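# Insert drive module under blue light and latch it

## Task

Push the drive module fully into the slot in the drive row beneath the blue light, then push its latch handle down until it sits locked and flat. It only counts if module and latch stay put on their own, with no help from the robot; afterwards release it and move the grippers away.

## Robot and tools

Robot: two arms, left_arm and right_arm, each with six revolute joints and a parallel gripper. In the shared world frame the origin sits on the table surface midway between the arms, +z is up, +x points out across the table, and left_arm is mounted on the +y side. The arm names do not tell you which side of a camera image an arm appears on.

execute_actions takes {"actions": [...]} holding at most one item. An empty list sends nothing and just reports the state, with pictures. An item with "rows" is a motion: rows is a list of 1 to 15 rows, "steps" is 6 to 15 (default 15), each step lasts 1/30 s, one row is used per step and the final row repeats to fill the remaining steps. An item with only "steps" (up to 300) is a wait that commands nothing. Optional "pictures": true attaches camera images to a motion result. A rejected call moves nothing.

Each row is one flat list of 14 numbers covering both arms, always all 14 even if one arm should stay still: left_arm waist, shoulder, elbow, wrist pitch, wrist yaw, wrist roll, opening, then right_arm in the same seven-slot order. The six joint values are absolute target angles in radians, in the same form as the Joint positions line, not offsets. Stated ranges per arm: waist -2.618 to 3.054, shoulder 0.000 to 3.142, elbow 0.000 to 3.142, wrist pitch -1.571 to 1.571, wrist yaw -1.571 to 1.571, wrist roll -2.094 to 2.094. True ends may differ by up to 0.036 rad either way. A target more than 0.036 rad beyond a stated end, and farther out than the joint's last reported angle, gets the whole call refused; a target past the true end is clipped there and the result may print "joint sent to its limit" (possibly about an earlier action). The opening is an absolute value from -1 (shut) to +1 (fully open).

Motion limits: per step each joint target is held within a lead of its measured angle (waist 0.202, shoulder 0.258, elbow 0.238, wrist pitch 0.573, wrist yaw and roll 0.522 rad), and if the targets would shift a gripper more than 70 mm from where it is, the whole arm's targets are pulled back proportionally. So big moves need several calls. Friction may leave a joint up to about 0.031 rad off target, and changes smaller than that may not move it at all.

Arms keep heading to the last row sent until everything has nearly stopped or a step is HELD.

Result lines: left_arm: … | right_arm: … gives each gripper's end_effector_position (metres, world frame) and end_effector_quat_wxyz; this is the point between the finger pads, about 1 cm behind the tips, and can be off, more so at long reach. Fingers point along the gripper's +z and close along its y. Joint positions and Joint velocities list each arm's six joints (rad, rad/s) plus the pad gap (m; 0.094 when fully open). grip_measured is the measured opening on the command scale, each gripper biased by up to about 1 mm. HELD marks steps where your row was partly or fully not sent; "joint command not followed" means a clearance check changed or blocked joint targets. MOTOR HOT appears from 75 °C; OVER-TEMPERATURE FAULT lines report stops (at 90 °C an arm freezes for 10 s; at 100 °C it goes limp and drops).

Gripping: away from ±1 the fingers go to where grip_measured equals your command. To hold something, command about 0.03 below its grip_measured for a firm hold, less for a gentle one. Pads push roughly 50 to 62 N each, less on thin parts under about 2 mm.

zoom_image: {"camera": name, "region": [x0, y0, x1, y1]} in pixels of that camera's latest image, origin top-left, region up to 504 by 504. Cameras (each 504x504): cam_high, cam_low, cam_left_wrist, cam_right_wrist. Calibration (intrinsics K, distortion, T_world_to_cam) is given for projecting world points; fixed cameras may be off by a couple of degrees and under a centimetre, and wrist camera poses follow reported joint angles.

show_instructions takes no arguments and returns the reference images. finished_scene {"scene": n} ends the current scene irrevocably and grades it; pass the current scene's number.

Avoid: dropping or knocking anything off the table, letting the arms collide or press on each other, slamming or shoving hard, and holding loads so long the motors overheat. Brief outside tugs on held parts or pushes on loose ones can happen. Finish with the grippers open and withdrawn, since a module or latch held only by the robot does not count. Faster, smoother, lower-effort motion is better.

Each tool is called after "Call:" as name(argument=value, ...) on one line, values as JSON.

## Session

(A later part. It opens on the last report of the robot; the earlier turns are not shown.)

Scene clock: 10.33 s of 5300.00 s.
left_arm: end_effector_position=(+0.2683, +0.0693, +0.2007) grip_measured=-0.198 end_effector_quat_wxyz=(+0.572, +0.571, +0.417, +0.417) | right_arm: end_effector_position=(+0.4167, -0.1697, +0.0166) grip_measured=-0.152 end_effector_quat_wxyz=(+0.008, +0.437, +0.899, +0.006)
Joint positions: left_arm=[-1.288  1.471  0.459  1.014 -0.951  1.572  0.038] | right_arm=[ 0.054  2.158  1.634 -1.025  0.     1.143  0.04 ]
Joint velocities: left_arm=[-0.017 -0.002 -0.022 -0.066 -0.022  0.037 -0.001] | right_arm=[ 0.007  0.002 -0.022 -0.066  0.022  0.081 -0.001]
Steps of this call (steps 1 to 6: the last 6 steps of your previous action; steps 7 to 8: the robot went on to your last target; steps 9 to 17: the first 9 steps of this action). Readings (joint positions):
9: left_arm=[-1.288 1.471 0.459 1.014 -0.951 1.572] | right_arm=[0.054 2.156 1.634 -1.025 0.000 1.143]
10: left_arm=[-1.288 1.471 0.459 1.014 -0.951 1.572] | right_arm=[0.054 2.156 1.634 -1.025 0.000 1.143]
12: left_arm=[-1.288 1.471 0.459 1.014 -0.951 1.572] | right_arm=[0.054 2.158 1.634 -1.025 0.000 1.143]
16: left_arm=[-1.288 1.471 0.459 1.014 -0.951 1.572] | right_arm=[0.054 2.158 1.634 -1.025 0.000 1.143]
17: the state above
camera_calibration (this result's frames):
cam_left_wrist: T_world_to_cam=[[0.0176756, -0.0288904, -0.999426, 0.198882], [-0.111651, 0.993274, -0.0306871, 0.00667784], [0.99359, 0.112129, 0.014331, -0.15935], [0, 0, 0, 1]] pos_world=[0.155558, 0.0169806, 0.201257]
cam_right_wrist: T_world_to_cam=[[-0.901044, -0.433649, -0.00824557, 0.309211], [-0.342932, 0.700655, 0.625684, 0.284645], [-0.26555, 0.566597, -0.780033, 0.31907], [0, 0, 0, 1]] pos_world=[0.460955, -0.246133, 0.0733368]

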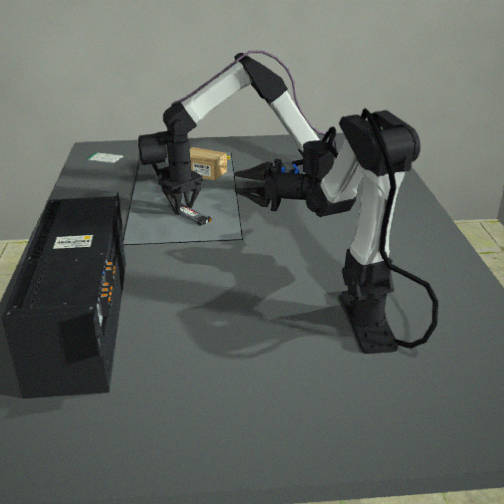

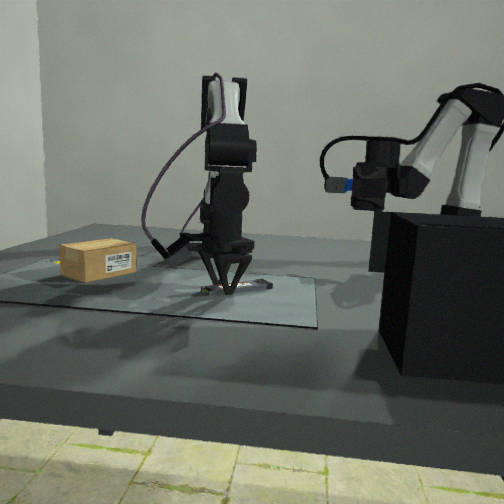

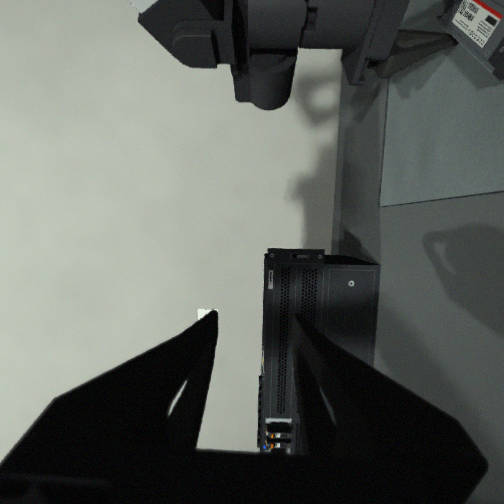

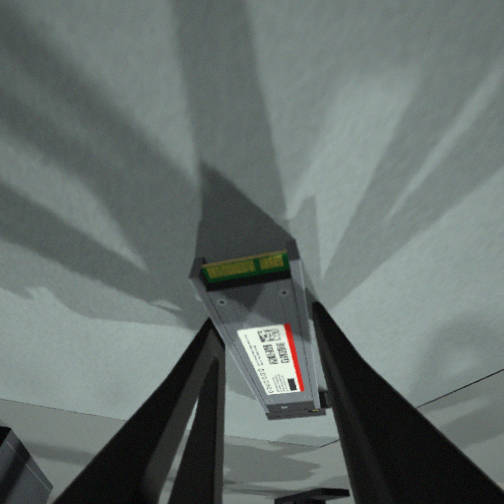

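Call:
execute_actions(actions=[{"rows":[[-1.28,1.5,0.46,1.07,-0.94,1.58,-0.2,0.063,2.15,1.64,-1.015,0.01,1.15,-0.22],[-1.27,1.54,0.47,1.11,-0.92,1.58,-0.2,0.063,2.15,1.64,-1.015,0.01,1.15,-0.28],[-1.26,1.58,0.48,1.15,-0.9,1.58,-0.2,0.063,2.15,1.64,-1.015,0.01,1.15,-0.335],[-1.25,1.62,0.49,1.19,-0.88,1.58,-0.2,0.063,2.15,1.64,-1.015,0.01,1.15,-0.335],[-1.24,1.66,0.5,1.23,-0.86,1.58,-0.2,0.063,2.15,1.64,-1.015,0.01,1.15,-0.335],[-1.23,1.7,0.5,1.27,-0.84,1.58,-0.2,0.063,2.15,1.64,-1.015,0.01,1.15,-0.335],[-1.22,1.74,0.5,1.31,-0.82,1.58,-0.2,0.063,2.15,1.64,-1.04,0.01,1.15,-0.335],[-1.21,1.78,0.5,1.35,-0.8,1.58,-0.2,0.063,2.15,1.67,-1.08,0.01,1.15,-0.335],[-1.2,1.82,0.5,1.39,-0.78,1.58,-0.2,0.063,2.15,1.69,-1.12,0.01,1.15,-0.335],[-1.19,1.86,0.5,1.43,-0.76,1.58,-0.2,0.063,2.15,1.715,-1.16,0.01,1.15,-0.335],[-1.18,1.9,0.5,1.47,-0.74,1.58,-0.2,0.063,2.15,1.74,-1.19,0.01,1.15,-0.335],[-1.17,1.93,0.5,1.5,-0.72,1.58,-0.2,0.063,2.15,1.77,-1.22,0.01,1.2,-0.335],[-1.16,1.96,0.5,1.52,-0.705,1.58,-0.2,0.063,2.15,1.8,-1.25,0.01,1.27,-0.335],[-1.15,1.98,0.5,1.52,-0.705,1.58,-0.2,0.063,2.15,1.83,-1.28,0.01,1.34,-0.335],[-1.142,1.985,0.5,1.52,-0.705,1.58,-0.2,0.063,2.15,1.86,-1.31,0.01,1.41,-0.335]],"steps":15}])

Call:
execute_actions(actions=[{"rows":[[-1.142,1.985,0.5,1.52,-0.705,1.58,-0.2,0.063,2.155,1.89,-1.34,0.01,1.48,-0.335],[-1.142,1.985,0.5,1.52,-0.705,1.58,-0.2,0.063,2.16,1.92,-1.37,0.01,1.55,-0.335],[-1.142,1.985,0.5,1.52,-0.705,1.58,-0.2,0.07,2.165,1.95,-1.4,0.01,1.62,-0.335],[-1.142,1.985,0.5,1.52,-0.705,1.58,-0.2,0.08,2.17,1.98,-1.43,0.01,1.69,-0.335],[-1.142,1.985,0.5,1.52,-0.705,1.58,-0.2,0.1,2.175,2.01,-1.46,0.01,1.76,-0.335],[-1.142,1.985,0.5,1.52,-0.705,1.58,-0.2,0.12,2.18,2.04,-1.485,0.01,1.83,-0.335],[-1.142,1.985,0.5,1.52,-0.705,1.58,-0.2,0.14,2.185,2.07,-1.485,0.01,1.9,-0.335],[-1.142,1.985,0.5,1.52,-0.705,1.58,-0.2,0.16,2.185,2.095,-1.485,0.01,1.97,-0.335],[-1.142,1.985,0.5,1.52,-0.705,1.58,-0.2,0.18,2.185,2.095,-1.485,0.01,2.03,-0.335],[-1.142,1.985,0.5,1.52,-0.705,1.58,-0.2,0.2,2.185,2.095,-1.485,0.01,2.058,-0.335],[-1.142,1.985,0.5,1.52,-0.705,1.58,-0.2,0.22,2.185,2.095,-1.485,0.01,2.058,-0.335],[-1.142,1.985,0.5,1.52,-0.705,1.58,-0.2,0.24,2.185,2.095,-1.485,0.01,2.058,-0.335],[-1.142,1.985,0.5,1.52,-0.705,1.58,-0.2,0.26,2.185,2.095,-1.485,0.01,2.058,-0.335],[-1.142,1.985,0.5,1.52,-0.705,1.58,-0.2,0.28,2.185,2.095,-1.485,0.01,2.058,-0.335],[-1.142,1.985,0.5,1.52,-0.705,1.58,-0.2,0.3,2.185,2.095,-1.485,0.01,2.058,-0.335]],"steps":15}])

Call:
execute_actions(actions=[{"rows":[[-1.142,1.985,0.5,1.52,-0.705,1.58,-0.2,0.32,2.185,2.095,-1.485,0.01,2.058,-0.335],[-1.142,1.985,0.5,1.52,-0.705,1.58,-0.2,0.34,2.185,2.095,-1.485,0.01,2.058,-0.335],[-1.142,1.985,0.5,1.52,-0.705,1.58,-0.2,0.36,2.185,2.095,-1.485,0.01,2.058,-0.335],[-1.142,1.985,0.5,1.52,-0.705,1.58,-0.2,0.38,2.185,2.095,-1.485,0.01,2.058,-0.335],[-1.142,1.985,0.5,1.52,-0.705,1.58,-0.2,0.4,2.185,2.095,-1.485,0.01,2.058,-0.335],[-1.142,1.985,0.5,1.52,-0.705,1.58,-0.2,0.415,2.185,2.095,-1.485,0.01,2.058,-0.335],[-1.142,1.985,0.5,1.52,-0.705,1.58,-0.2,0.426,2.185,2.095,-1.485,0.01,2.058,-0.335]],"steps":15}])

Call:
execute_actions(actions=[{"steps":6}], pictures=true)

Scene clock: 11.90 s of 5300.00 s.
left_arm: end_effector_position=(+0.2892, +0.0499, +0.1539) grip_measured=-0.198 end_effector_quat_wxyz=(+0.567, +0.587, +0.406, +0.412) | right_arm: end_effector_position=(+0.4163, -0.1698, +0.0194) grip_measured=-0.298 end_effector_quat_wxyz=(+0.006, +0.437, +0.899, +0.005)
Joint positions: left_arm=[-1.227  1.738  0.479  1.231 -0.863  1.573  0.038] | right_arm=[ 0.054  2.158  1.645 -1.042  0.001  1.143  0.033]
Joint velocities: left_arm=[ 0.276  1.179 -0.012  1.018  0.447 -0.007  0.   ] | right_arm=[-0.017 -0.002  0.232 -0.491 -0.022 -0.066  0.   ]
Steps of this call (steps 1 to 6: the last 6 steps of your previous action; steps 7 to 15: the robot went on to your last target; steps 16 to 38: nothing new was sent; steps 39 to 47: the first 9 steps of this action). Readings (joint positions):
39: left_arm=[-1.288 1.473 0.459 1.019 -0.951 1.572] | right_arm=[0.054 2.158 1.634 -1.024 0.000 1.143]
40: left_arm=[-1.287 1.482 0.459 1.035 -0.949 1.573] | right_arm=[0.054 2.158 1.634 -1.024 0.001 1.143]
42: left_arm=[-1.276 1.531 0.461 1.085 -0.935 1.573] | right_arm=[0.054 2.158 1.634 -1.024 0.001 1.143]
46: left_arm=[-1.237 1.696 0.479 1.199 -0.879 1.573] | right_arm=[0.054 2.158 1.638 -1.029 0.001 1.143]
47: the state above

Scene clock: 12.40 s of 5300.00 s.
left_arm: end_effector_position=(+0.3073, +0.0434, +0.1128) grip_measured=-0.198 end_effector_quat_wxyz=(+0.583, +0.594, +0.390, +0.393) | right_arm: end_effector_position=(+0.4251, -0.1405, +0.1184) grip_measured=-0.298 end_effector_quat_wxyz=(+0.016, +0.663, +0.749, +0.017)
Joint positions: left_arm=[-1.149  1.979  0.479  1.485 -0.725  1.573  0.038] | right_arm=[ 0.119  2.166  2.053 -1.413  0.009  1.752  0.033]
Joint velocities: left_arm=[-0.007  0.012 -0.002  0.081  0.022  0.007 -0.   ] | right_arm=[ 0.618 -0.002  0.51  -0.242 -0.022  1.81   0.   ]
Steps of this call (steps 1 to 6: the last 6 steps of your previous action; steps 7 to 15: the first 9 steps of this action). Readings (joint positions):
7: left_arm=[-1.158 1.968 0.479 1.419 -0.755 1.573] | right_arm=[0.054 2.158 1.818 -1.217 0.001 1.279]
8: left_arm=[-1.153 1.976 0.479 1.429 -0.748 1.573] | right_arm=[0.054 2.158 1.850 -1.242 0.001 1.329]
10: left_arm=[-1.149 1.979 0.479 1.450 -0.739 1.573] | right_arm=[0.057 2.158 1.911 -1.296 0.002 1.439]
14: left_arm=[-1.149 1.979 0.479 1.481 -0.727 1.573] | right_arm=[0.099 2.165 2.031 -1.400 0.008 1.688]
15: the state above

Scene clock: 12.90 s of 5300.00 s.
left_arm: end_effector_position=(+0.3069, +0.0423, +0.1155) grip_measured=-0.198 end_effector_quat_wxyz=(+0.589, +0.591, +0.389, +0.391) | right_arm: end_effector_position=(+0.3608, -0.0285, +0.1197) grip_measured=-0.298 end_effector_quat_wxyz=(+0.004, +0.656, +0.754, -0.002)
Joint positions: left_arm=[-1.149  1.979  0.479  1.498 -0.719  1.573  0.038] | right_arm=[ 0.424  2.179  2.079 -1.472  0.009  2.04   0.033]
Joint velocities: left_arm=[ 0.012 -0.002 -0.007 -0.007  0.022 -0.022  0.   ] | right_arm=[ 0.291 -0.007 -0.007 -0.081  0.007  0.066 -0.   ]
Steps of this call (steps 1 to 6: the last 6 steps of your previous action; steps 7 to 15: the first 9 steps of this action). Readings (joint positions):
7: left_arm=[-1.149 1.979 0.479 1.496 -0.720 1.573] | right_arm=[0.285 2.172 2.079 -1.459 0.009 1.988]
8: left_arm=[-1.149 1.979 0.479 1.497 -0.719 1.573] | right_arm=[0.304 2.175 2.079 -1.463 0.009 2.000]
10: left_arm=[-1.149 1.979 0.479 1.497 -0.719 1.573] | right_arm=[0.343 2.178 2.079 -1.467 0.009 2.018]
14: left_arm=[-1.149 1.979 0.479 1.498 -0.719 1.573] | right_arm=[0.412 2.179 2.079 -1.471 0.009 2.037]
15: the state above

Scene clock: 13.10 s of 5300.00 s.
left_arm: end_effector_position=(+0.3069, +0.0423, +0.1156) grip_measured=-0.198 end_effector_quat_wxyz=(+0.589, +0.591, +0.389, +0.391) | right_arm: end_effector_position=(+0.3578, -0.0257, +0.1197) grip_measured=-0.298 end_effector_quat_wxyz=(+0.004, +0.656, +0.755, -0.003)
Joint positions: left_arm=[-1.149  1.979  0.479  1.498 -0.719  1.573  0.038] | right_arm=[ 0.433  2.179  2.079 -1.476  0.009  2.047  0.033]
Joint velocities: left_arm=[-0.002 -0.007  0.017 -0.037  0.022  0.007 -0.   ] | right_arm=[-0.027 -0.007 -0.012 -0.037 -0.007 -0.066 -0.   ]
Kept back: nothing.
Steps of this call (steps 1 to 6: the last 6 steps of your previous action). Readings (joint positions):
1: left_arm=[-1.149 1.979 0.479 1.498 -0.719 1.573] | right_arm=[0.432 2.179 2.079 -1.473 0.009 2.041]
2: left_arm=[-1.149 1.979 0.479 1.498 -0.719 1.573] | right_arm=[0.435 2.179 2.079 -1.474 0.009 2.043]
4: left_arm=[-1.149 1.979 0.479 1.498 -0.719 1.573] | right_arm=[0.435 2.179 2.079 -1.475 0.009 2.046]
6: the state above
camera_calibration (this result's frames):
cam_left_wrist: T_world_to_cam=[[0.0144189, -0.0260761, -0.999556, 0.113206], [-0.018861, 0.999475, -0.026346, 0.00586214], [0.999718, 0.0192325, 0.0139196, -0.191317], [0, 0, 0, 1]] pos_world=[0.189741, 0.000772408, 0.115973]
cam_right_wrist: T_world_to_cam=[[-0.997007, 0.0767307, 0.00943845, 0.364787], [0.0659556, 0.780536, 0.621621, -0.0447101], [0.0403304, 0.620383, -0.783261, 0.194547], [0, 0, 0, 1]] pos_world=[0.358798, -0.113786, 0.17673]

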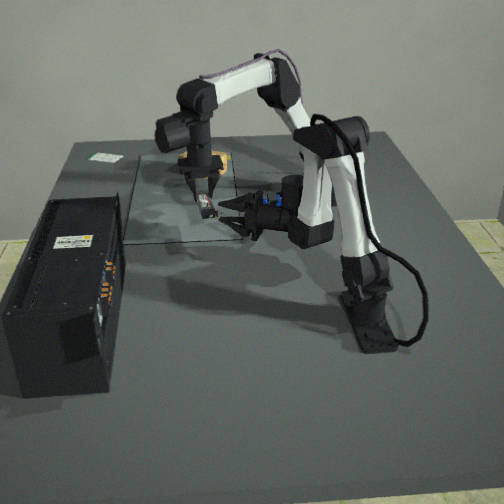

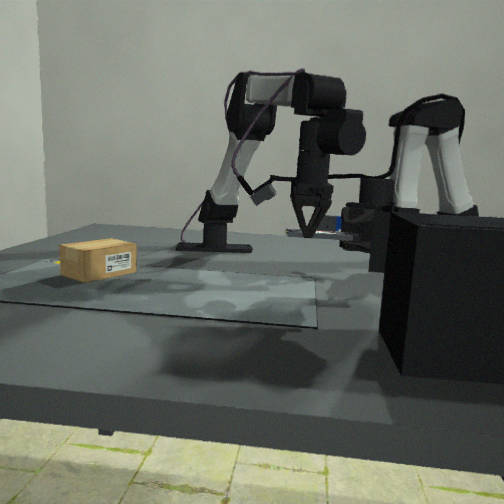

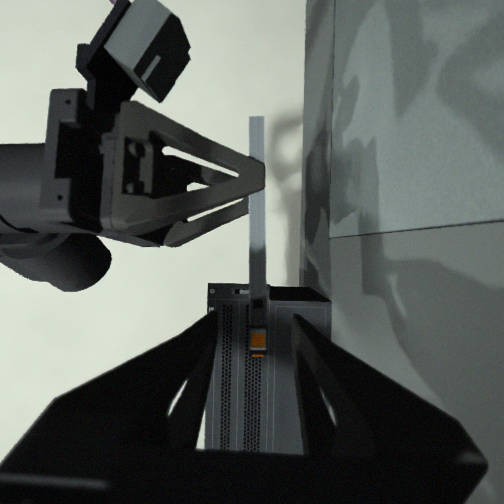

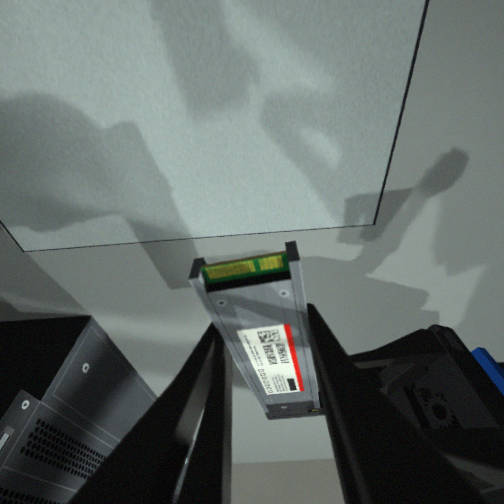

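Call:
execute_actions(actions=[{"rows":[[-1.134,1.995,0.52,1.48,-0.695,1.58,-0.2,0.426,2.185,2.095,-1.485,0.01,2.058,-0.335],[-1.126,2.005,0.54,1.47,-0.685,1.58,-0.2,0.426,2.185,2.095,-1.485,0.01,2.058,-0.335],[-1.118,2.015,0.56,1.455,-0.68,1.58,-0.2,0.426,2.185,2.095,-1.485,0.01,2.058,-0.335],[-1.11,2.025,0.58,1.44,-0.675,1.58,-0.2,0.426,2.185,2.095,-1.485,0.01,2.058,-0.335],[-1.102,2.035,0.6,1.43,-0.67,1.58,-0.2,0.426,2.185,2.095,-1.485,0.01,2.058,-0.335],[-1.094,2.045,0.62,1.42,-0.665,1.58,-0.2,0.426,2.185,2.095,-1.485,0.01,2.058,-0.335],[-1.086,2.055,0.64,1.41,-0.66,1.58,-0.2,0.426,2.185,2.095,-1.485,0.01,2.058,-0.335],[-1.078,2.065,0.66,1.4,-0.655,1.58,-0.2,0.426,2.185,2.095,-1.485,0.01,2.058,-0.335],[-1.07,2.075,0.685,1.39,-0.65,1.58,-0.2,0.426,2.185,2.095,-1.485,0.01,2.058,-0.335],[-1.064,2.085,0.705,1.385,-0.644,1.58,-0.2,0.426,2.185,2.095,-1.485,0.01,2.058,-0.335]],"steps":15}])

Call:
execute_actions(actions=[{"steps":12}], pictures=true)

Scene clock: 13.83 s of 5300.00 s.
left_arm: end_effector_position=(+0.3386, +0.0221, +0.1202) grip_measured=-0.198 end_effector_quat_wxyz=(+0.593, +0.579, +0.396, +0.396) | right_arm: end_effector_position=(+0.3576, -0.0258, +0.1197) grip_measured=-0.298 end_effector_quat_wxyz=(+0.004, +0.657, +0.754, -0.004)
Joint positions: left_arm=[-1.093  2.043  0.626  1.439 -0.684  1.573  0.038] | right_arm=[ 0.433  2.179  2.079 -1.476  0.009  2.049  0.033]
Joint velocities: left_arm=[ 0.222  0.3    0.598 -0.242  0.139  0.037  0.001] | right_arm=[-0.002 -0.027  0.002 -0.066  0.022 -0.037  0.001]
Steps of this call (steps 1 to 13: the robot went on to your last target; steps 14 to 22: the first 9 steps of this action). Readings (joint positions):
14: left_arm=[-1.148 1.979 0.481 1.497 -0.718 1.573] | right_arm=[0.433 2.179 2.079 -1.476 0.009 2.049]
15: left_arm=[-1.146 1.981 0.489 1.493 -0.715 1.573] | right_arm=[0.433 2.179 2.079 -1.476 0.009 2.049]
17: left_arm=[-1.135 1.993 0.522 1.482 -0.707 1.573] | right_arm=[0.433 2.179 2.079 -1.476 0.009 2.049]
21: left_arm=[-1.102 2.032 0.605 1.449 -0.688 1.573] | right_arm=[0.433 2.179 2.079 -1.476 0.009 2.049]
22: the state above

Scene clock: 14.23 s of 5300.00 s.
left_arm: end_effector_position=(+0.3514, +0.0139, +0.1172) grip_measured=-0.198 end_effector_quat_wxyz=(+0.589, +0.584, +0.395, +0.396) | right_arm: end_effector_position=(+0.3576, -0.0258, +0.1197) grip_measured=-0.298 end_effector_quat_wxyz=(+0.004, +0.657, +0.754, -0.004)
Joint positions: left_arm=[-1.071  2.07   0.683  1.396 -0.66   1.573  0.038] | right_arm=[ 0.433  2.179  2.079 -1.476  0.009  2.049  0.033]
Joint velocities: left_arm=[-0.027 -0.012 -0.002 -0.066 -0.007 -0.066 -0.002] | right_arm=[-0.007 -0.002  0.017  0.081 -0.007  0.022  0.   ]
Kept back: nothing.
Steps of this call (steps 1 to 6: the last 6 steps of your previous action; steps 7 to 12: the robot went on to your last target). Readings (joint positions):
1: left_arm=[-1.085 2.054 0.647 1.430 -0.679 1.573] | right_arm=[0.433 2.179 2.079 -1.476 0.009 2.049]
2: left_arm=[-1.079 2.063 0.665 1.422 -0.674 1.573] | right_arm=[0.433 2.179 2.079 -1.476 0.009 2.049]
4: left_arm=[-1.071 2.070 0.681 1.411 -0.668 1.573] | right_arm=[0.433 2.179 2.079 -1.476 0.009 2.049]
8: left_arm=[-1.071 2.070 0.683 1.400 -0.662 1.573] | right_arm=[0.433 2.179 2.079 -1.476 0.009 2.049]
12: the state above
camera_calibration (this result's frames):
cam_left_wrist: T_world_to_cam=[[0.0198508, -0.0343899, -0.999211, 0.111639], [-0.0377681, 0.998669, -0.0351216, 0.0428349], [0.999089, 0.0384355, 0.0185255, -0.23588], [0, 0, 0, 1]] pos_world=[0.235067, -0.0298725, 0.117425]
cam_right_wrist: T_world_to_cam=[[-0.996823, 0.0790166, 0.0100011, 0.364569], [0.0681142, 0.780655, 0.621239, -0.045339], [0.0412808, 0.619947, -0.783557, 0.194305], [0, 0, 0, 1]] pos_world=[0.358478, -0.113872, 0.176769]

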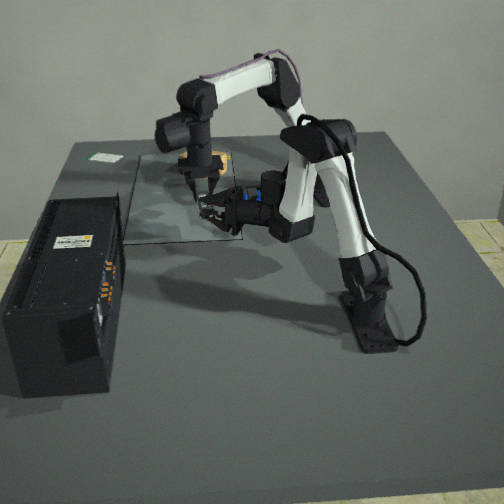

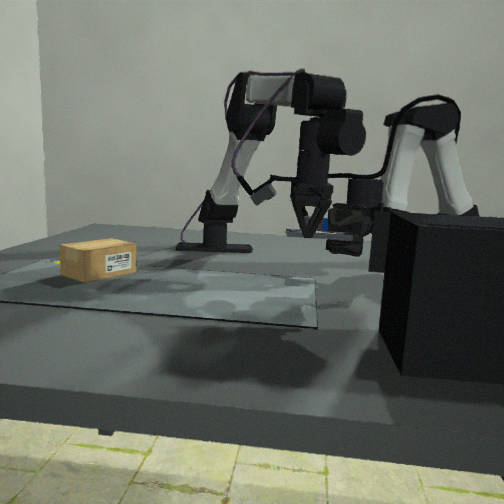

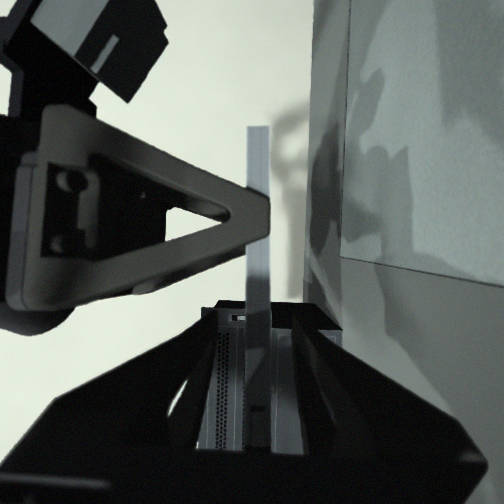

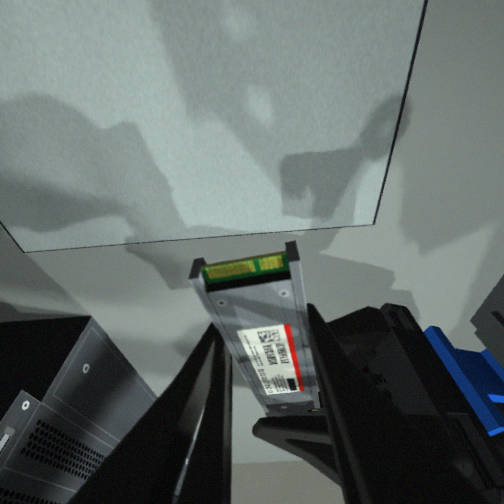

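Centred within ~1 mm. Close.

Call:
execute_actions(actions=[{"rows":[[-1.064,2.085,0.705,1.38,-0.644,1.58,-0.35,0.426,2.185,2.095,-1.485,0.01,2.058,-0.335],[-1.064,2.085,0.705,1.38,-0.644,1.58,-0.5,0.426,2.185,2.095,-1.485,0.01,2.058,-0.335],[-1.064,2.085,0.705,1.38,-0.644,1.58,-0.62,0.426,2.185,2.095,-1.485,0.01,2.058,-0.335],[-1.064,2.085,0.705,1.38,-0.644,1.58,-0.7,0.426,2.185,2.095,-1.485,0.01,2.058,-0.335],[-1.064,2.085,0.705,1.38,-0.644,1.58,-0.76,0.426,2.185,2.095,-1.485,0.01,2.058,-0.335],[-1.064,2.085,0.705,1.38,-0.644,1.58,-0.8,0.426,2.185,2.095,-1.485,0.01,2.058,-0.335],[-1.064,2.085,0.705,1.38,-0.644,1.58,-0.84,0.426,2.185,2.095,-1.485,0.01,2.058,-0.335]],"steps":15}])

Call:
execute_actions(actions=[{"steps":6}], pictures=true)

Call:
zoom_image(camera="cam_right_wrist", region=[180,230,380,460])

Scene clock: 14.97 s of 5300.00 s.
left_arm: end_effector_position=(+0.3514, +0.0137, +0.1163) grip_measured=-0.805 end_effector_quat_wxyz=(+0.589, +0.584, +0.397, +0.393) | right_arm: end_effector_position=(+0.3576, -0.0259, +0.1197) grip_measured=-0.298 end_effector_quat_wxyz=(+0.004, +0.657, +0.754, -0.004)
Joint positions: left_arm=[-1.07   2.07   0.683  1.392 -0.658  1.566  0.009] | right_arm=[ 0.433  2.179  2.079 -1.477  0.009  2.05   0.033]
Joint velocities: left_arm=[ 0.002 -0.037  0.017 -0.007  0.066 -0.007 -0.001] | right_arm=[ 0.002  0.017 -0.007  0.007 -0.007  0.037 -0.   ]
Steps of this call (steps 1 to 13: the robot went on to your last target; steps 14 to 22: the first 9 steps of this action). Readings (joint positions):
14: left_arm=[-1.071 2.070 0.683 1.393 -0.658 1.573] | right_arm=[0.433 2.179 2.079 -1.476 0.009 2.049]
15: left_arm=[-1.071 2.070 0.683 1.392 -0.658 1.573] | right_arm=[0.433 2.179 2.079 -1.476 0.009 2.049]
17: left_arm=[-1.071 2.070 0.683 1.391 -0.658 1.573] | right_arm=[0.433 2.179 2.079 -1.477 0.009 2.050]
21: left_arm=[-1.070 2.070 0.683 1.392 -0.658 1.567] | right_arm=[0.433 2.179 2.079 -1.477 0.009 2.050]
22: the state above

Scene clock: 15.17 s of 5300.00 s.
left_arm: end_effector_position=(+0.3514, +0.0137, +0.1163) grip_measured=-0.805 end_effector_quat_wxyz=(+0.590, +0.583, +0.397, +0.393) | right_arm: end_effector_position=(+0.3576, -0.0259, +0.1197) grip_measured=-0.298 end_effector_quat_wxyz=(+0.004, +0.657, +0.754, -0.004)
Joint positions: left_arm=[-1.07   2.07   0.683  1.392 -0.658  1.563  0.009] | right_arm=[ 0.433  2.179  2.079 -1.477  0.009  2.05   0.033]
Joint velocities: left_arm=[ 0.002 -0.007 -0.007 -0.037 -0.007 -0.022  0.   ] | right_arm=[-0.002 -0.007 -0.007 -0.037  0.007  0.081 -0.   ]
Kept back: nothing.
Steps of this call (steps 1 to 6: the last 6 steps of your previous action). Readings (joint positions):
1: left_arm=[-1.070 2.070 0.683 1.392 -0.658 1.565] | right_arm=[0.433 2.179 2.079 -1.477 0.009 2.050]
2: left_arm=[-1.070 2.070 0.683 1.392 -0.658 1.564] | right_arm=[0.433 2.179 2.079 -1.477 0.009 2.050]
4: left_arm=[-1.070 2.070 0.683 1.392 -0.658 1.564] | right_arm=[0.433 2.179 2.079 -1.477 0.009 2.050]
6: the state above
camera_calibration (this result's frames):
cam_left_wrist: T_world_to_cam=[[0.013973, -0.0399718, -0.999103, 0.112883], [-0.0364107, 0.998518, -0.0404576, 0.0431361], [0.999239, 0.0369433, 0.0124969, -0.235198], [0, 0, 0, 1]] pos_world=[0.235013, -0.029871, 0.117466]
cam_right_wrist: T_world_to_cam=[[-0.99679, 0.0793991, 0.0102898, 0.36446], [0.0686028, 0.780766, 0.621046, -0.0454405], [0.0412766, 0.619758, -0.783707, 0.194357], [0, 0, 0, 1]] pos_world=[0.358385, -0.113914, 0.176789]

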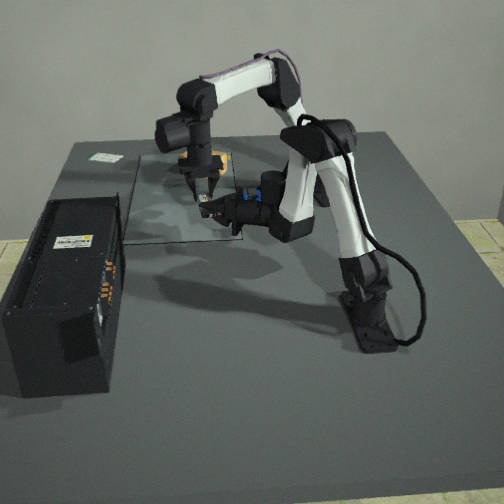

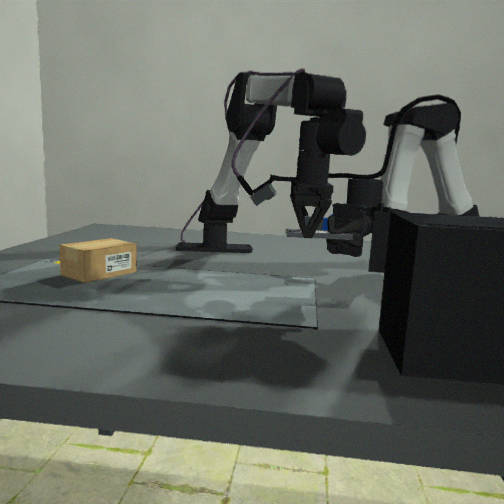

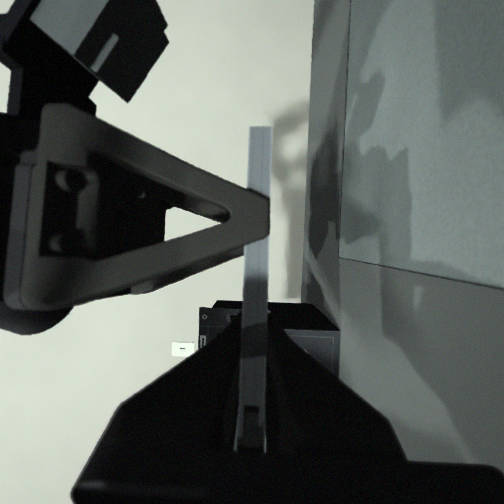

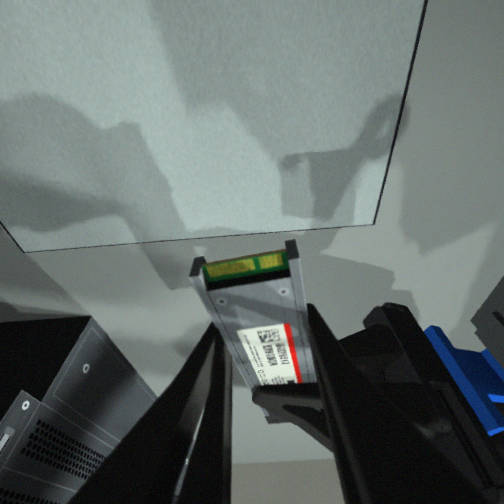

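Region (180, 230, 380, 460) of cam_right_wrist's 504x504 image, scaled by 2.191, with more detail than that image has; it fills the left 438 columns of this view, and the rest is white.

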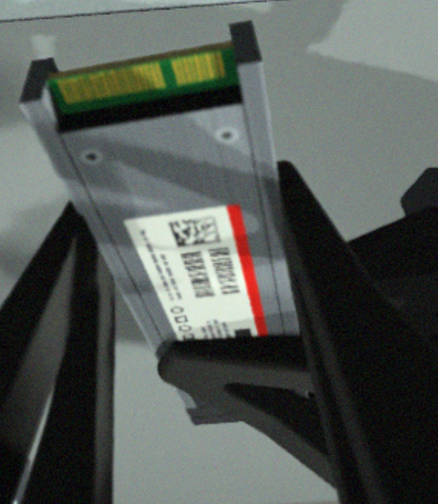

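Call:
execute_actions(actions=[{"rows":[[-1.064,2.085,0.705,1.38,-0.644,1.58,-0.84,0.426,2.185,2.095,-1.485,0.01,2.058,-0.15],[-1.064,2.085,0.705,1.38,-0.644,1.58,-0.84,0.426,2.185,2.095,-1.485,0.01,2.058,0.05],[-1.064,2.085,0.705,1.38,-0.644,1.58,-0.84,0.426,2.17,2.095,-1.485,0.01,2.058,0.1],[-1.064,2.085,0.705,1.38,-0.644,1.58,-0.84,0.426,2.15,2.095,-1.485,0.01,2.058,0.1],[-1.064,2.085,0.705,1.38,-0.644,1.58,-0.84,0.426,2.12,2.095,-1.485,0.01,2.058,0.1],[-1.064,2.085,0.705,1.38,-0.644,1.58,-0.84,0.426,2.09,2.095,-1.485,0.01,2.058,0.1],[-1.064,2.085,0.705,1.38,-0.644,1.58,-0.84,0.42,2.06,2.08,-1.485,0.01,2.058,0.1],[-1.064,2.085,0.705,1.38,-0.644,1.58,-0.84,0.39,2.03,2.05,-1.45,0.01,2,0.1],[-1.064,2.085,0.705,1.38,-0.644,1.58,-0.84,0.34,2,2.01,-1.4,0.01,1.95,0.1],[-1.064,2.085,0.705,1.38,-0.644,1.58,-0.84,0.28,1.97,1.97,-1.35,0.01,1.9,0.1],[-1.064,2.085,0.705,1.38,-0.644,1.58,-0.84,0.22,1.94,1.93,-1.3,0.01,1.85,0.1],[-1.064,2.085,0.705,1.38,-0.644,1.58,-0.84,0.16,1.91,1.89,-1.25,0.01,1.8,0.1],[-1.064,2.06,0.705,1.33,-0.644,1.58,-0.84,0.1,1.88,1.85,-1.2,0.01,1.75,0.1],[-1.064,2.02,0.71,1.26,-0.644,1.58,-0.84,0.04,1.85,1.81,-1.15,0.01,1.7,0.1],[-1.064,1.98,0.72,1.19,-0.644,1.58,-0.84,-0.02,1.82,1.77,-1.1,0.01,1.65,0.1]],"steps":15}])

Call:
execute_actions(actions=[{"rows":[[-1.064,1.93,0.73,1.12,-0.62,1.53,-0.84,-0.07,1.8,1.72,-1.03,0.01,1.6,0.1],[-1.064,1.88,0.74,1.05,-0.6,1.48,-0.84,-0.1,1.8,1.67,-0.96,0.01,1.57,0.1],[-1.064,1.83,0.75,0.98,-0.57,1.43,-0.84,-0.1,1.8,1.62,-0.89,0.01,1.57,0.1],[-1.064,1.78,0.76,0.91,-0.55,1.38,-0.84,-0.1,1.8,1.57,-0.82,0.01,1.57,0.1],[-1.064,1.73,0.77,0.84,-0.52,1.33,-0.84,-0.1,1.8,1.52,-0.75,0.01,1.57,0.1],[-1.064,1.68,0.78,0.77,-0.5,1.28,-0.84,-0.1,1.8,1.48,-0.68,0.01,1.57,0.1],[-1.064,1.63,0.79,0.7,-0.47,1.23,-0.84,-0.1,1.8,1.45,-0.61,0.01,1.57,0.1],[-1.064,1.58,0.8,0.63,-0.45,1.18,-0.84,-0.1,1.8,1.42,-0.54,0.01,1.57,0.1],[-1.064,1.53,0.81,0.56,-0.42,1.13,-0.84,-0.1,1.8,1.39,-0.47,0.01,1.57,0.1],[-1.064,1.48,0.82,0.49,-0.4,1.08,-0.84,-0.1,1.8,1.36,-0.4,0.01,1.57,0.1],[-1.064,1.43,0.83,0.42,-0.37,1.03,-0.84,-0.1,1.8,1.33,-0.33,0.01,1.57,0.1],[-1.064,1.38,0.84,0.35,-0.35,0.98,-0.84,-0.1,1.8,1.3,-0.26,0.01,1.57,0.1],[-1.064,1.34,0.85,0.28,-0.32,0.93,-0.84,-0.1,1.8,1.27,-0.19,0.01,1.57,0.1],[-1.064,1.3,0.86,0.21,-0.3,0.88,-0.84,-0.1,1.8,1.24,-0.12,0.01,1.57,0.1],[-1.064,1.28,0.87,0.14,-0.27,0.83,-0.84,-0.1,1.8,1.21,-0.05,0.01,1.57,0.1]],"steps":15}])

Call:
execute_actions(actions=[{"rows":[[-1.04,1.28,0.89,0.07,-0.25,0.78,-0.84,-0.1,1.8,1.19,0.02,0.01,1.57,0.1],[-1.01,1.28,0.91,0,-0.22,0.73,-0.84,-0.1,1.8,1.17,0.09,0.01,1.57,0.1],[-0.98,1.28,0.93,-0.07,-0.2,0.68,-0.84,-0.1,1.8,1.15,0.16,0.01,1.57,0.1],[-0.95,1.28,0.95,-0.14,-0.17,0.63,-0.84,-0.1,1.8,1.13,0.23,0.01,1.57,0.1],[-0.92,1.28,0.97,-0.21,-0.15,0.58,-0.84,-0.1,1.8,1.11,0.3,0.01,1.57,0.1],[-0.89,1.28,0.99,-0.28,-0.12,0.53,-0.84,-0.1,1.8,1.09,0.37,0.01,1.57,0.1],[-0.86,1.28,1.01,-0.35,-0.1,0.48,-0.84,-0.1,1.8,1.07,0.44,0.01,1.57,0.1],[-0.83,1.28,1.03,-0.42,-0.07,0.43,-0.84,-0.1,1.8,1.05,0.51,0.01,1.57,0.1],[-0.8,1.28,1.05,-0.49,-0.05,0.38,-0.84,-0.1,1.82,1.04,0.58,0.01,1.57,0.1],[-0.77,1.28,1.07,-0.56,-0.02,0.33,-0.84,-0.1,1.85,1.04,0.65,0.01,1.57,0.1],[-0.74,1.28,1.09,-0.63,0,0.28,-0.84,-0.1,1.88,1.04,0.72,0.01,1.57,0.1],[-0.71,1.28,1.1,-0.7,0.03,0.23,-0.84,-0.1,1.91,1.04,0.79,0.01,1.57,0.1],[-0.68,1.28,1.1,-0.77,0.05,0.18,-0.84,-0.1,1.94,1.04,0.86,0.01,1.57,0.1],[-0.64,1.28,1.1,-0.8,0.06,0.13,-0.84,-0.1,1.97,1.04,0.93,0.01,1.57,0.1],[-0.6,1.28,1.1,-0.8,0.06,0.074,-0.84,-0.1,2,1.04,1,0.01,1.57,0.1]],"steps":15}], pictures=true)

Scene clock: 17.20 s of 5300.00 s.
left_arm: end_effector_position=(+0.3514, +0.0137, +0.1129) grip_measured=-0.804 end_effector_quat_wxyz=(+0.582, +0.591, +0.394, +0.395) | right_arm: end_effector_position=(+0.3593, -0.0309, +0.1437) grip_measured=+0.098 end_effector_quat_wxyz=(+0.012, +0.654, +0.756, +0.030)
Joint positions: left_arm=[-1.07   2.07   0.683  1.376 -0.657  1.572  0.009] | right_arm=[ 0.42   2.104  2.056 -1.458  0.008  2.029  0.052]
Joint velocities: left_arm=[-0.007  0.002 -0.007 -0.051  0.007  0.037 -0.001] | right_arm=[-0.33  -1.018 -0.618  0.418 -0.081 -0.491 -0.   ]
Steps of this call (steps 1 to 15: the robot went on to your last target; steps 16 to 52: nothing new was sent; steps 53 to 61: the first 9 steps of this action). Readings (joint positions):
53: left_arm=[-1.070 2.070 0.683 1.392 -0.658 1.564] | right_arm=[0.433 2.179 2.079 -1.477 0.009 2.050]
54: left_arm=[-1.070 2.070 0.683 1.388 -0.658 1.566] | right_arm=[0.433 2.179 2.079 -1.477 0.009 2.050]
56: left_arm=[-1.070 2.070 0.683 1.382 -0.658 1.569] | right_arm=[0.433 2.179 2.079 -1.477 0.009 2.050]
60: left_arm=[-1.070 2.070 0.683 1.376 -0.657 1.572] | right_arm=[0.430 2.136 2.073 -1.472 0.009 2.044]
61: the state above

Scene clock: 17.70 s of 5300.00 s.
left_arm: end_effector_position=(+0.3373, +0.0004, +0.2170) grip_measured=-0.805 end_effector_quat_wxyz=(+0.632, +0.580, +0.431, +0.278) | right_arm: end_effector_position=(+0.4533, -0.2443, +0.1220) grip_measured=+0.098 end_effector_quat_wxyz=(+0.159, +0.686, +0.691, +0.161)
Joint positions: left_arm=[-1.07   1.639  0.771  0.815 -0.525  1.319  0.009] | right_arm=[-0.123  1.801  1.45  -0.765  0.021  1.618  0.052]
Joint velocities: left_arm=[ 0.002 -1.556  0.359 -1.751  0.652 -1.253  0.   ] | right_arm=[ 0.256  0.061 -1.062  1.78   0.007 -0.198  0.   ]
Steps of this call (steps 1 to 6: the last 6 steps of your previous action; steps 7 to 15: the first 9 steps of this action). Readings (joint positions):
7: left_arm=[-1.070 2.034 0.683 1.270 -0.653 1.569] | right_arm=[0.078 1.865 1.838 -1.241 0.002 1.813]
8: left_arm=[-1.070 2.001 0.685 1.215 -0.647 1.555] | right_arm=[0.013 1.841 1.791 -1.190 0.002 1.771]
10: left_arm=[-1.070 1.912 0.702 1.100 -0.623 1.508] | right_arm=[-0.092 1.805 1.687 -1.070 0.011 1.701]
14: left_arm=[-1.070 1.694 0.758 0.873 -0.547 1.362] | right_arm=[-0.131 1.799 1.490 -0.825 0.021 1.628]
15: the state above

Scene clock: 18.20 s of 5300.00 s.
left_arm: end_effector_position=(+0.3275, +0.0728, +0.2375) grip_measured=-0.806 end_effector_quat_wxyz=(+0.517, +0.528, +0.673, +0.009) | right_arm: end_effector_position=(+0.5377, -0.2283, +0.1443) grip_measured=+0.098 end_effector_quat_wxyz=(+0.363, +0.582, +0.618, +0.384)
Joint positions: left_arm=[-0.857  1.285  0.987 -0.193 -0.162  0.598  0.009] | right_arm=[-0.103  1.802  1.078  0.266  0.02   1.58   0.052]
Joint velocities: left_arm=[ 0.891 -0.012  0.486 -2.132  0.696 -1.414 -0.001] | right_arm=[ 0.012 -0.007 -0.496  2.029 -0.051  0.022 -0.   ]
Steps of this call (steps 1 to 6: the last 6 steps of your previous action; steps 7 to 15: the first 9 steps of this action). Readings (joint positions):
7: left_arm=[-1.068 1.316 0.847 0.370 -0.362 0.992] | right_arm=[-0.103 1.802 1.245 -0.289 0.020 1.586]
8: left_arm=[-1.059 1.296 0.865 0.307 -0.334 0.943] | right_arm=[-0.103 1.802 1.219 -0.221 0.020 1.585]
10: left_arm=[-1.016 1.285 0.905 0.175 -0.280 0.845] | right_arm=[-0.103 1.802 1.174 -0.085 0.020 1.583]
14: left_arm=[-0.889 1.285 0.970 -0.118 -0.185 0.647] | right_arm=[-0.103 1.802 1.096 0.196 0.020 1.580]
15: the state above
camera_calibration (this result's frames):
cam_left_wrist: T_world_to_cam=[[-0.686406, -0.469682, -0.555199, 0.391861], [-0.224763, 0.863095, -0.452271, 0.157543], [0.691613, -0.185653, -0.698, 0.0706874], [0, 0, 0, 1]] pos_world=[0.255497, 0.0611986, 0.338153]
cam_right_wrist: T_world_to_cam=[[-0.454446, 0.188228, -0.87066, 0.420199], [-0.530834, 0.727682, 0.43439, 0.422061], [0.715328, 0.659583, -0.230774, -0.101477], [0, 0, 0, 1]] pos_world=[0.487591, -0.319287, 0.159094]

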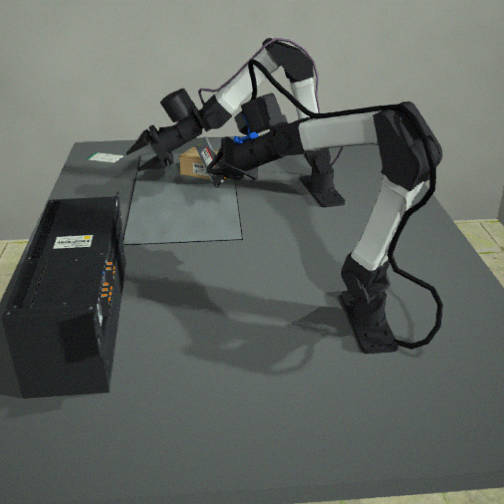

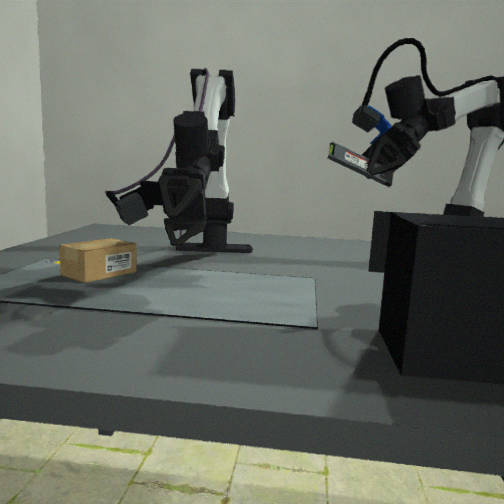

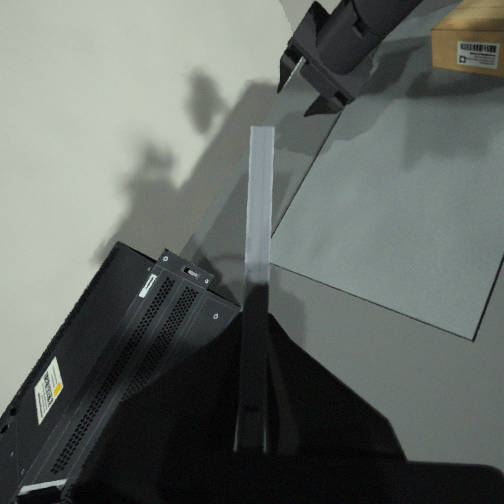

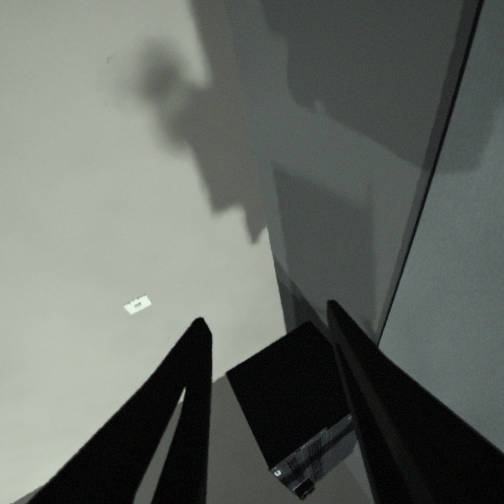

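Call:
execute_actions(actions=[{"rows":[[-0.55,1.3,1.11,-0.8,0.06,0.074,-0.84,-0.06,2.01,1.04,1.07,0,1.57,0.3],[-0.5,1.32,1.125,-0.8,0.06,0.074,-0.84,-0.01,2.02,1.04,1.07,0,1.57,0.5],[-0.45,1.34,1.14,-0.8,0.06,0.074,-0.84,0.04,2.03,1.04,1.07,0,1.57,0.7],[-0.4,1.36,1.155,-0.8,0.06,0.074,-0.84,0.09,2.04,1.04,1.07,0,1.57,1],[-0.35,1.38,1.17,-0.8,0.06,0.074,-0.84,0.14,2.05,1.04,1.07,0,1.57,1],[-0.3,1.4,1.185,-0.8,0.06,0.074,-0.84,0.19,2.06,1.04,1.07,0,1.57,1],[-0.25,1.42,1.2,-0.8,0.06,0.074,-0.84,0.24,2.07,1.04,1.07,0,1.57,1],[-0.2,1.44,1.215,-0.8,0.06,0.074,-0.84,0.29,2.08,1.04,1.07,0,1.57,1],[-0.15,1.46,1.23,-0.8,0.06,0.074,-0.84,0.34,2.09,1.04,1.07,0,1.57,1],[-0.1,1.48,1.245,-0.8,0.06,0.074,-0.84,0.39,2.1,1.04,1.07,0,1.57,1],[-0.06,1.5,1.26,-0.8,0.06,0.074,-0.84,0.44,2.1,1.04,1.07,0,1.57,1],[-0.02,1.52,1.275,-0.8,0.06,0.074,-0.84,0.49,2.1,1.04,1.07,0,1.57,1],[0.01,1.54,1.29,-0.8,0.06,0.074,-0.84,0.54,2.1,1.04,1.07,0,1.57,1],[0.035,1.555,1.305,-0.8,0.06,0.074,-0.84,0.58,2.1,1.04,1.07,0,1.57,1],[0.055,1.57,1.32,-0.8,0.06,0.074,-0.84,0.62,2.1,1.04,1.07,0,1.57,1]],"steps":15}])

Call:
execute_actions(actions=[{"rows":[[0.065,1.58,1.33,-0.8,0.06,0.074,-0.84,0.645,2.1,1.04,1.07,0,1.57,1],[0.074,1.59,1.341,-0.8,0.06,0.074,-0.84,0.66,2.1,1.04,1.07,0,1.57,1]],"steps":15}])

Call:
execute_actions(actions=[{"steps":6}], pictures=true)

Scene clock: 19.07 s of 5300.00 s.
left_arm: end_effector_position=(+0.3748, +0.2718, +0.1648) grip_measured=-0.806 end_effector_quat_wxyz=(+0.262, +0.152, +0.952, -0.047) | right_arm: end_effector_position=(+0.5461, -0.0646, +0.1903) grip_measured=+1.000 end_effector_quat_wxyz=(+0.414, +0.397, +0.563, +0.596)
Joint positions: left_arm=[-0.243  1.414  1.181 -0.802  0.061  0.084  0.009] | right_arm=[0.186 2.037 1.046 1.043 0.02  1.577 0.094]
Joint velocities: left_arm=[ 1.433  0.628  0.393 -0.022  0.007  0.022  0.001] | right_arm=[ 1.35   0.276  0.012  0.081 -0.022 -0.066  0.   ]
Steps of this call (steps 1 to 6: the last 6 steps of your previous action; steps 7 to 17: the robot went on to your last target; steps 18 to 26: the first 9 steps of this action). Readings (joint positions):
18: left_arm=[-0.596 1.285 1.075 -0.790 0.043 0.096] | right_arm=[-0.100 2.005 1.046 0.973 0.020 1.577]
19: left_arm=[-0.578 1.288 1.079 -0.795 0.051 0.094] | right_arm=[-0.091 2.006 1.046 0.988 0.020 1.577]
21: left_arm=[-0.501 1.311 1.102 -0.803 0.059 0.090] | right_arm=[-0.039 2.007 1.046 1.015 0.022 1.577]
25: left_arm=[-0.294 1.393 1.166 -0.802 0.061 0.085] | right_arm=[0.138 2.027 1.046 1.041 0.021 1.577]
26: the state above

Scene clock: 19.57 s of 5300.00 s.
left_arm: end_effector_position=(+0.4500, +0.3892, +0.1815) grip_measured=-0.806 end_effector_quat_wxyz=(+0.315, +0.001, +0.949, -0.000) | right_arm: end_effector_position=(+0.3827, +0.1709, +0.1625) grip_measured=+1.000 end_effector_quat_wxyz=(+0.239, +0.241, +0.662, +0.668)
Joint positions: left_arm=[ 0.07   1.583  1.348 -0.696  0.059  0.08   0.009] | right_arm=[ 0.686  2.092  1.046  1.053 -0.008  1.577  0.094]
Joint velocities: left_arm=[ 0.007 -0.007  0.002 -0.037  0.037  0.037  0.   ] | right_arm=[-0.222 -0.002  0.012 -0.051 -0.022  0.022  0.   ]
Steps of this call (steps 1 to 6: the last 6 steps of your previous action; steps 7 to 15: the first 9 steps of this action). Readings (joint positions):
7: left_arm=[0.037 1.551 1.281 -0.803 0.058 0.081] | right_arm=[0.531 2.089 1.046 1.045 0.015 1.577]
8: left_arm=[0.055 1.565 1.293 -0.798 0.058 0.081] | right_arm=[0.580 2.091 1.046 1.045 0.014 1.577]
10: left_arm=[0.070 1.584 1.323 -0.729 0.058 0.080] | right_arm=[0.660 2.092 1.046 1.046 0.004 1.577]
14: left_arm=[0.070 1.583 1.348 -0.696 0.059 0.080] | right_arm=[0.693 2.092 1.046 1.052 -0.008 1.577]
15: the state above

Scene clock: 19.77 s of 5300.00 s.
left_arm: end_effector_position=(+0.4359, +0.3878, +0.1717) grip_measured=-0.806 end_effector_quat_wxyz=(+0.282, +0.000, +0.959, -0.004) | right_arm: end_effector_position=(+0.3933, +0.1618, +0.1631) grip_measured=+1.000 end_effector_quat_wxyz=(+0.248, +0.249, +0.658, +0.666)
Joint positions: left_arm=[ 0.07   1.583  1.348 -0.766  0.059  0.08   0.009] | right_arm=[ 0.662  2.092  1.046  1.055 -0.008  1.577  0.094]
Joint velocities: left_arm=[-0.012 -0.002  0.002 -0.256 -0.007  0.081 -0.001] | right_arm=[ 0.017  0.007 -0.002  0.066  0.066 -0.081  0.   ]
Kept back: nothing.
Steps of this call (steps 1 to 6: the last 6 steps of your previous action). Readings (joint positions):
1: left_arm=[0.070 1.583 1.348 -0.696 0.059 0.080] | right_arm=[0.679 2.092 1.046 1.054 -0.008 1.577]
2: left_arm=[0.070 1.583 1.348 -0.708 0.059 0.080] | right_arm=[0.672 2.092 1.046 1.054 -0.008 1.577]
4: left_arm=[0.070 1.583 1.348 -0.743 0.059 0.080] | right_arm=[0.663 2.092 1.046 1.055 -0.008 1.577]
6: the state above
camera_calibration (this result's frames):
cam_left_wrist: T_world_to_cam=[[0.0289814, -0.999578, -0.00207474, 0.376399], [-0.988484, -0.0283512, -0.148646, 0.50675], [0.148524, 0.00635882, -0.988888, 0.220499], [0, 0, 0, 1]] pos_world=[0.457256, 0.389205, 0.294156]
cam_right_wrist: T_world_to_cam=[[-0.168258, 0.143772, -0.975202, 0.209151], [-0.984652, 0.0220148, 0.173135, 0.388686], [0.0463608, 0.989366, 0.137862, -0.101534], [0, 0, 0, 1]] pos_world=[0.422619, 0.0618269, 0.150667]

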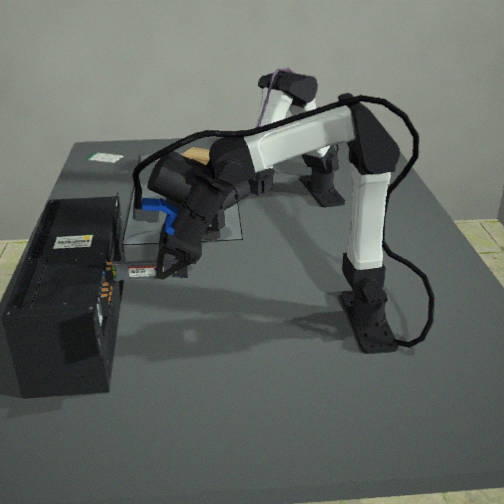

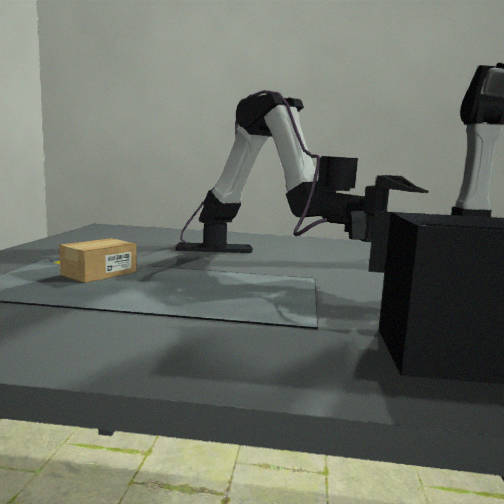

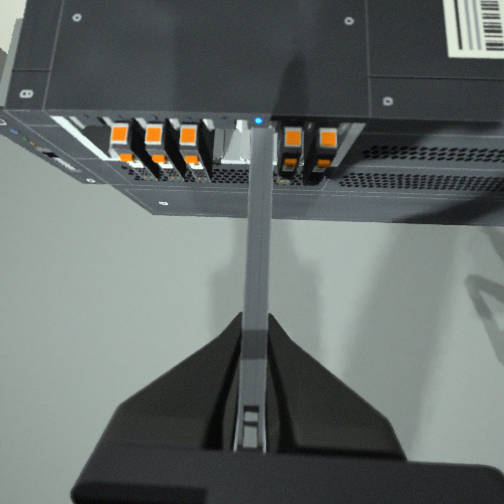

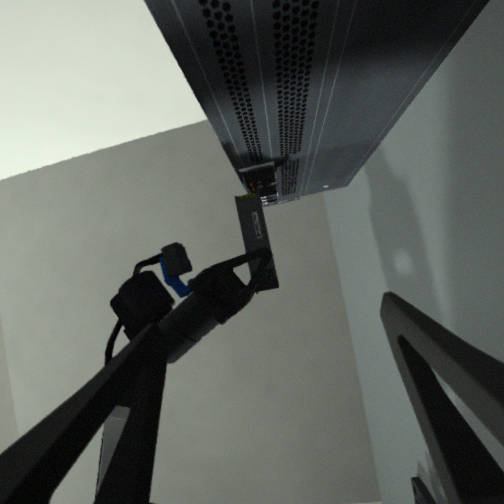

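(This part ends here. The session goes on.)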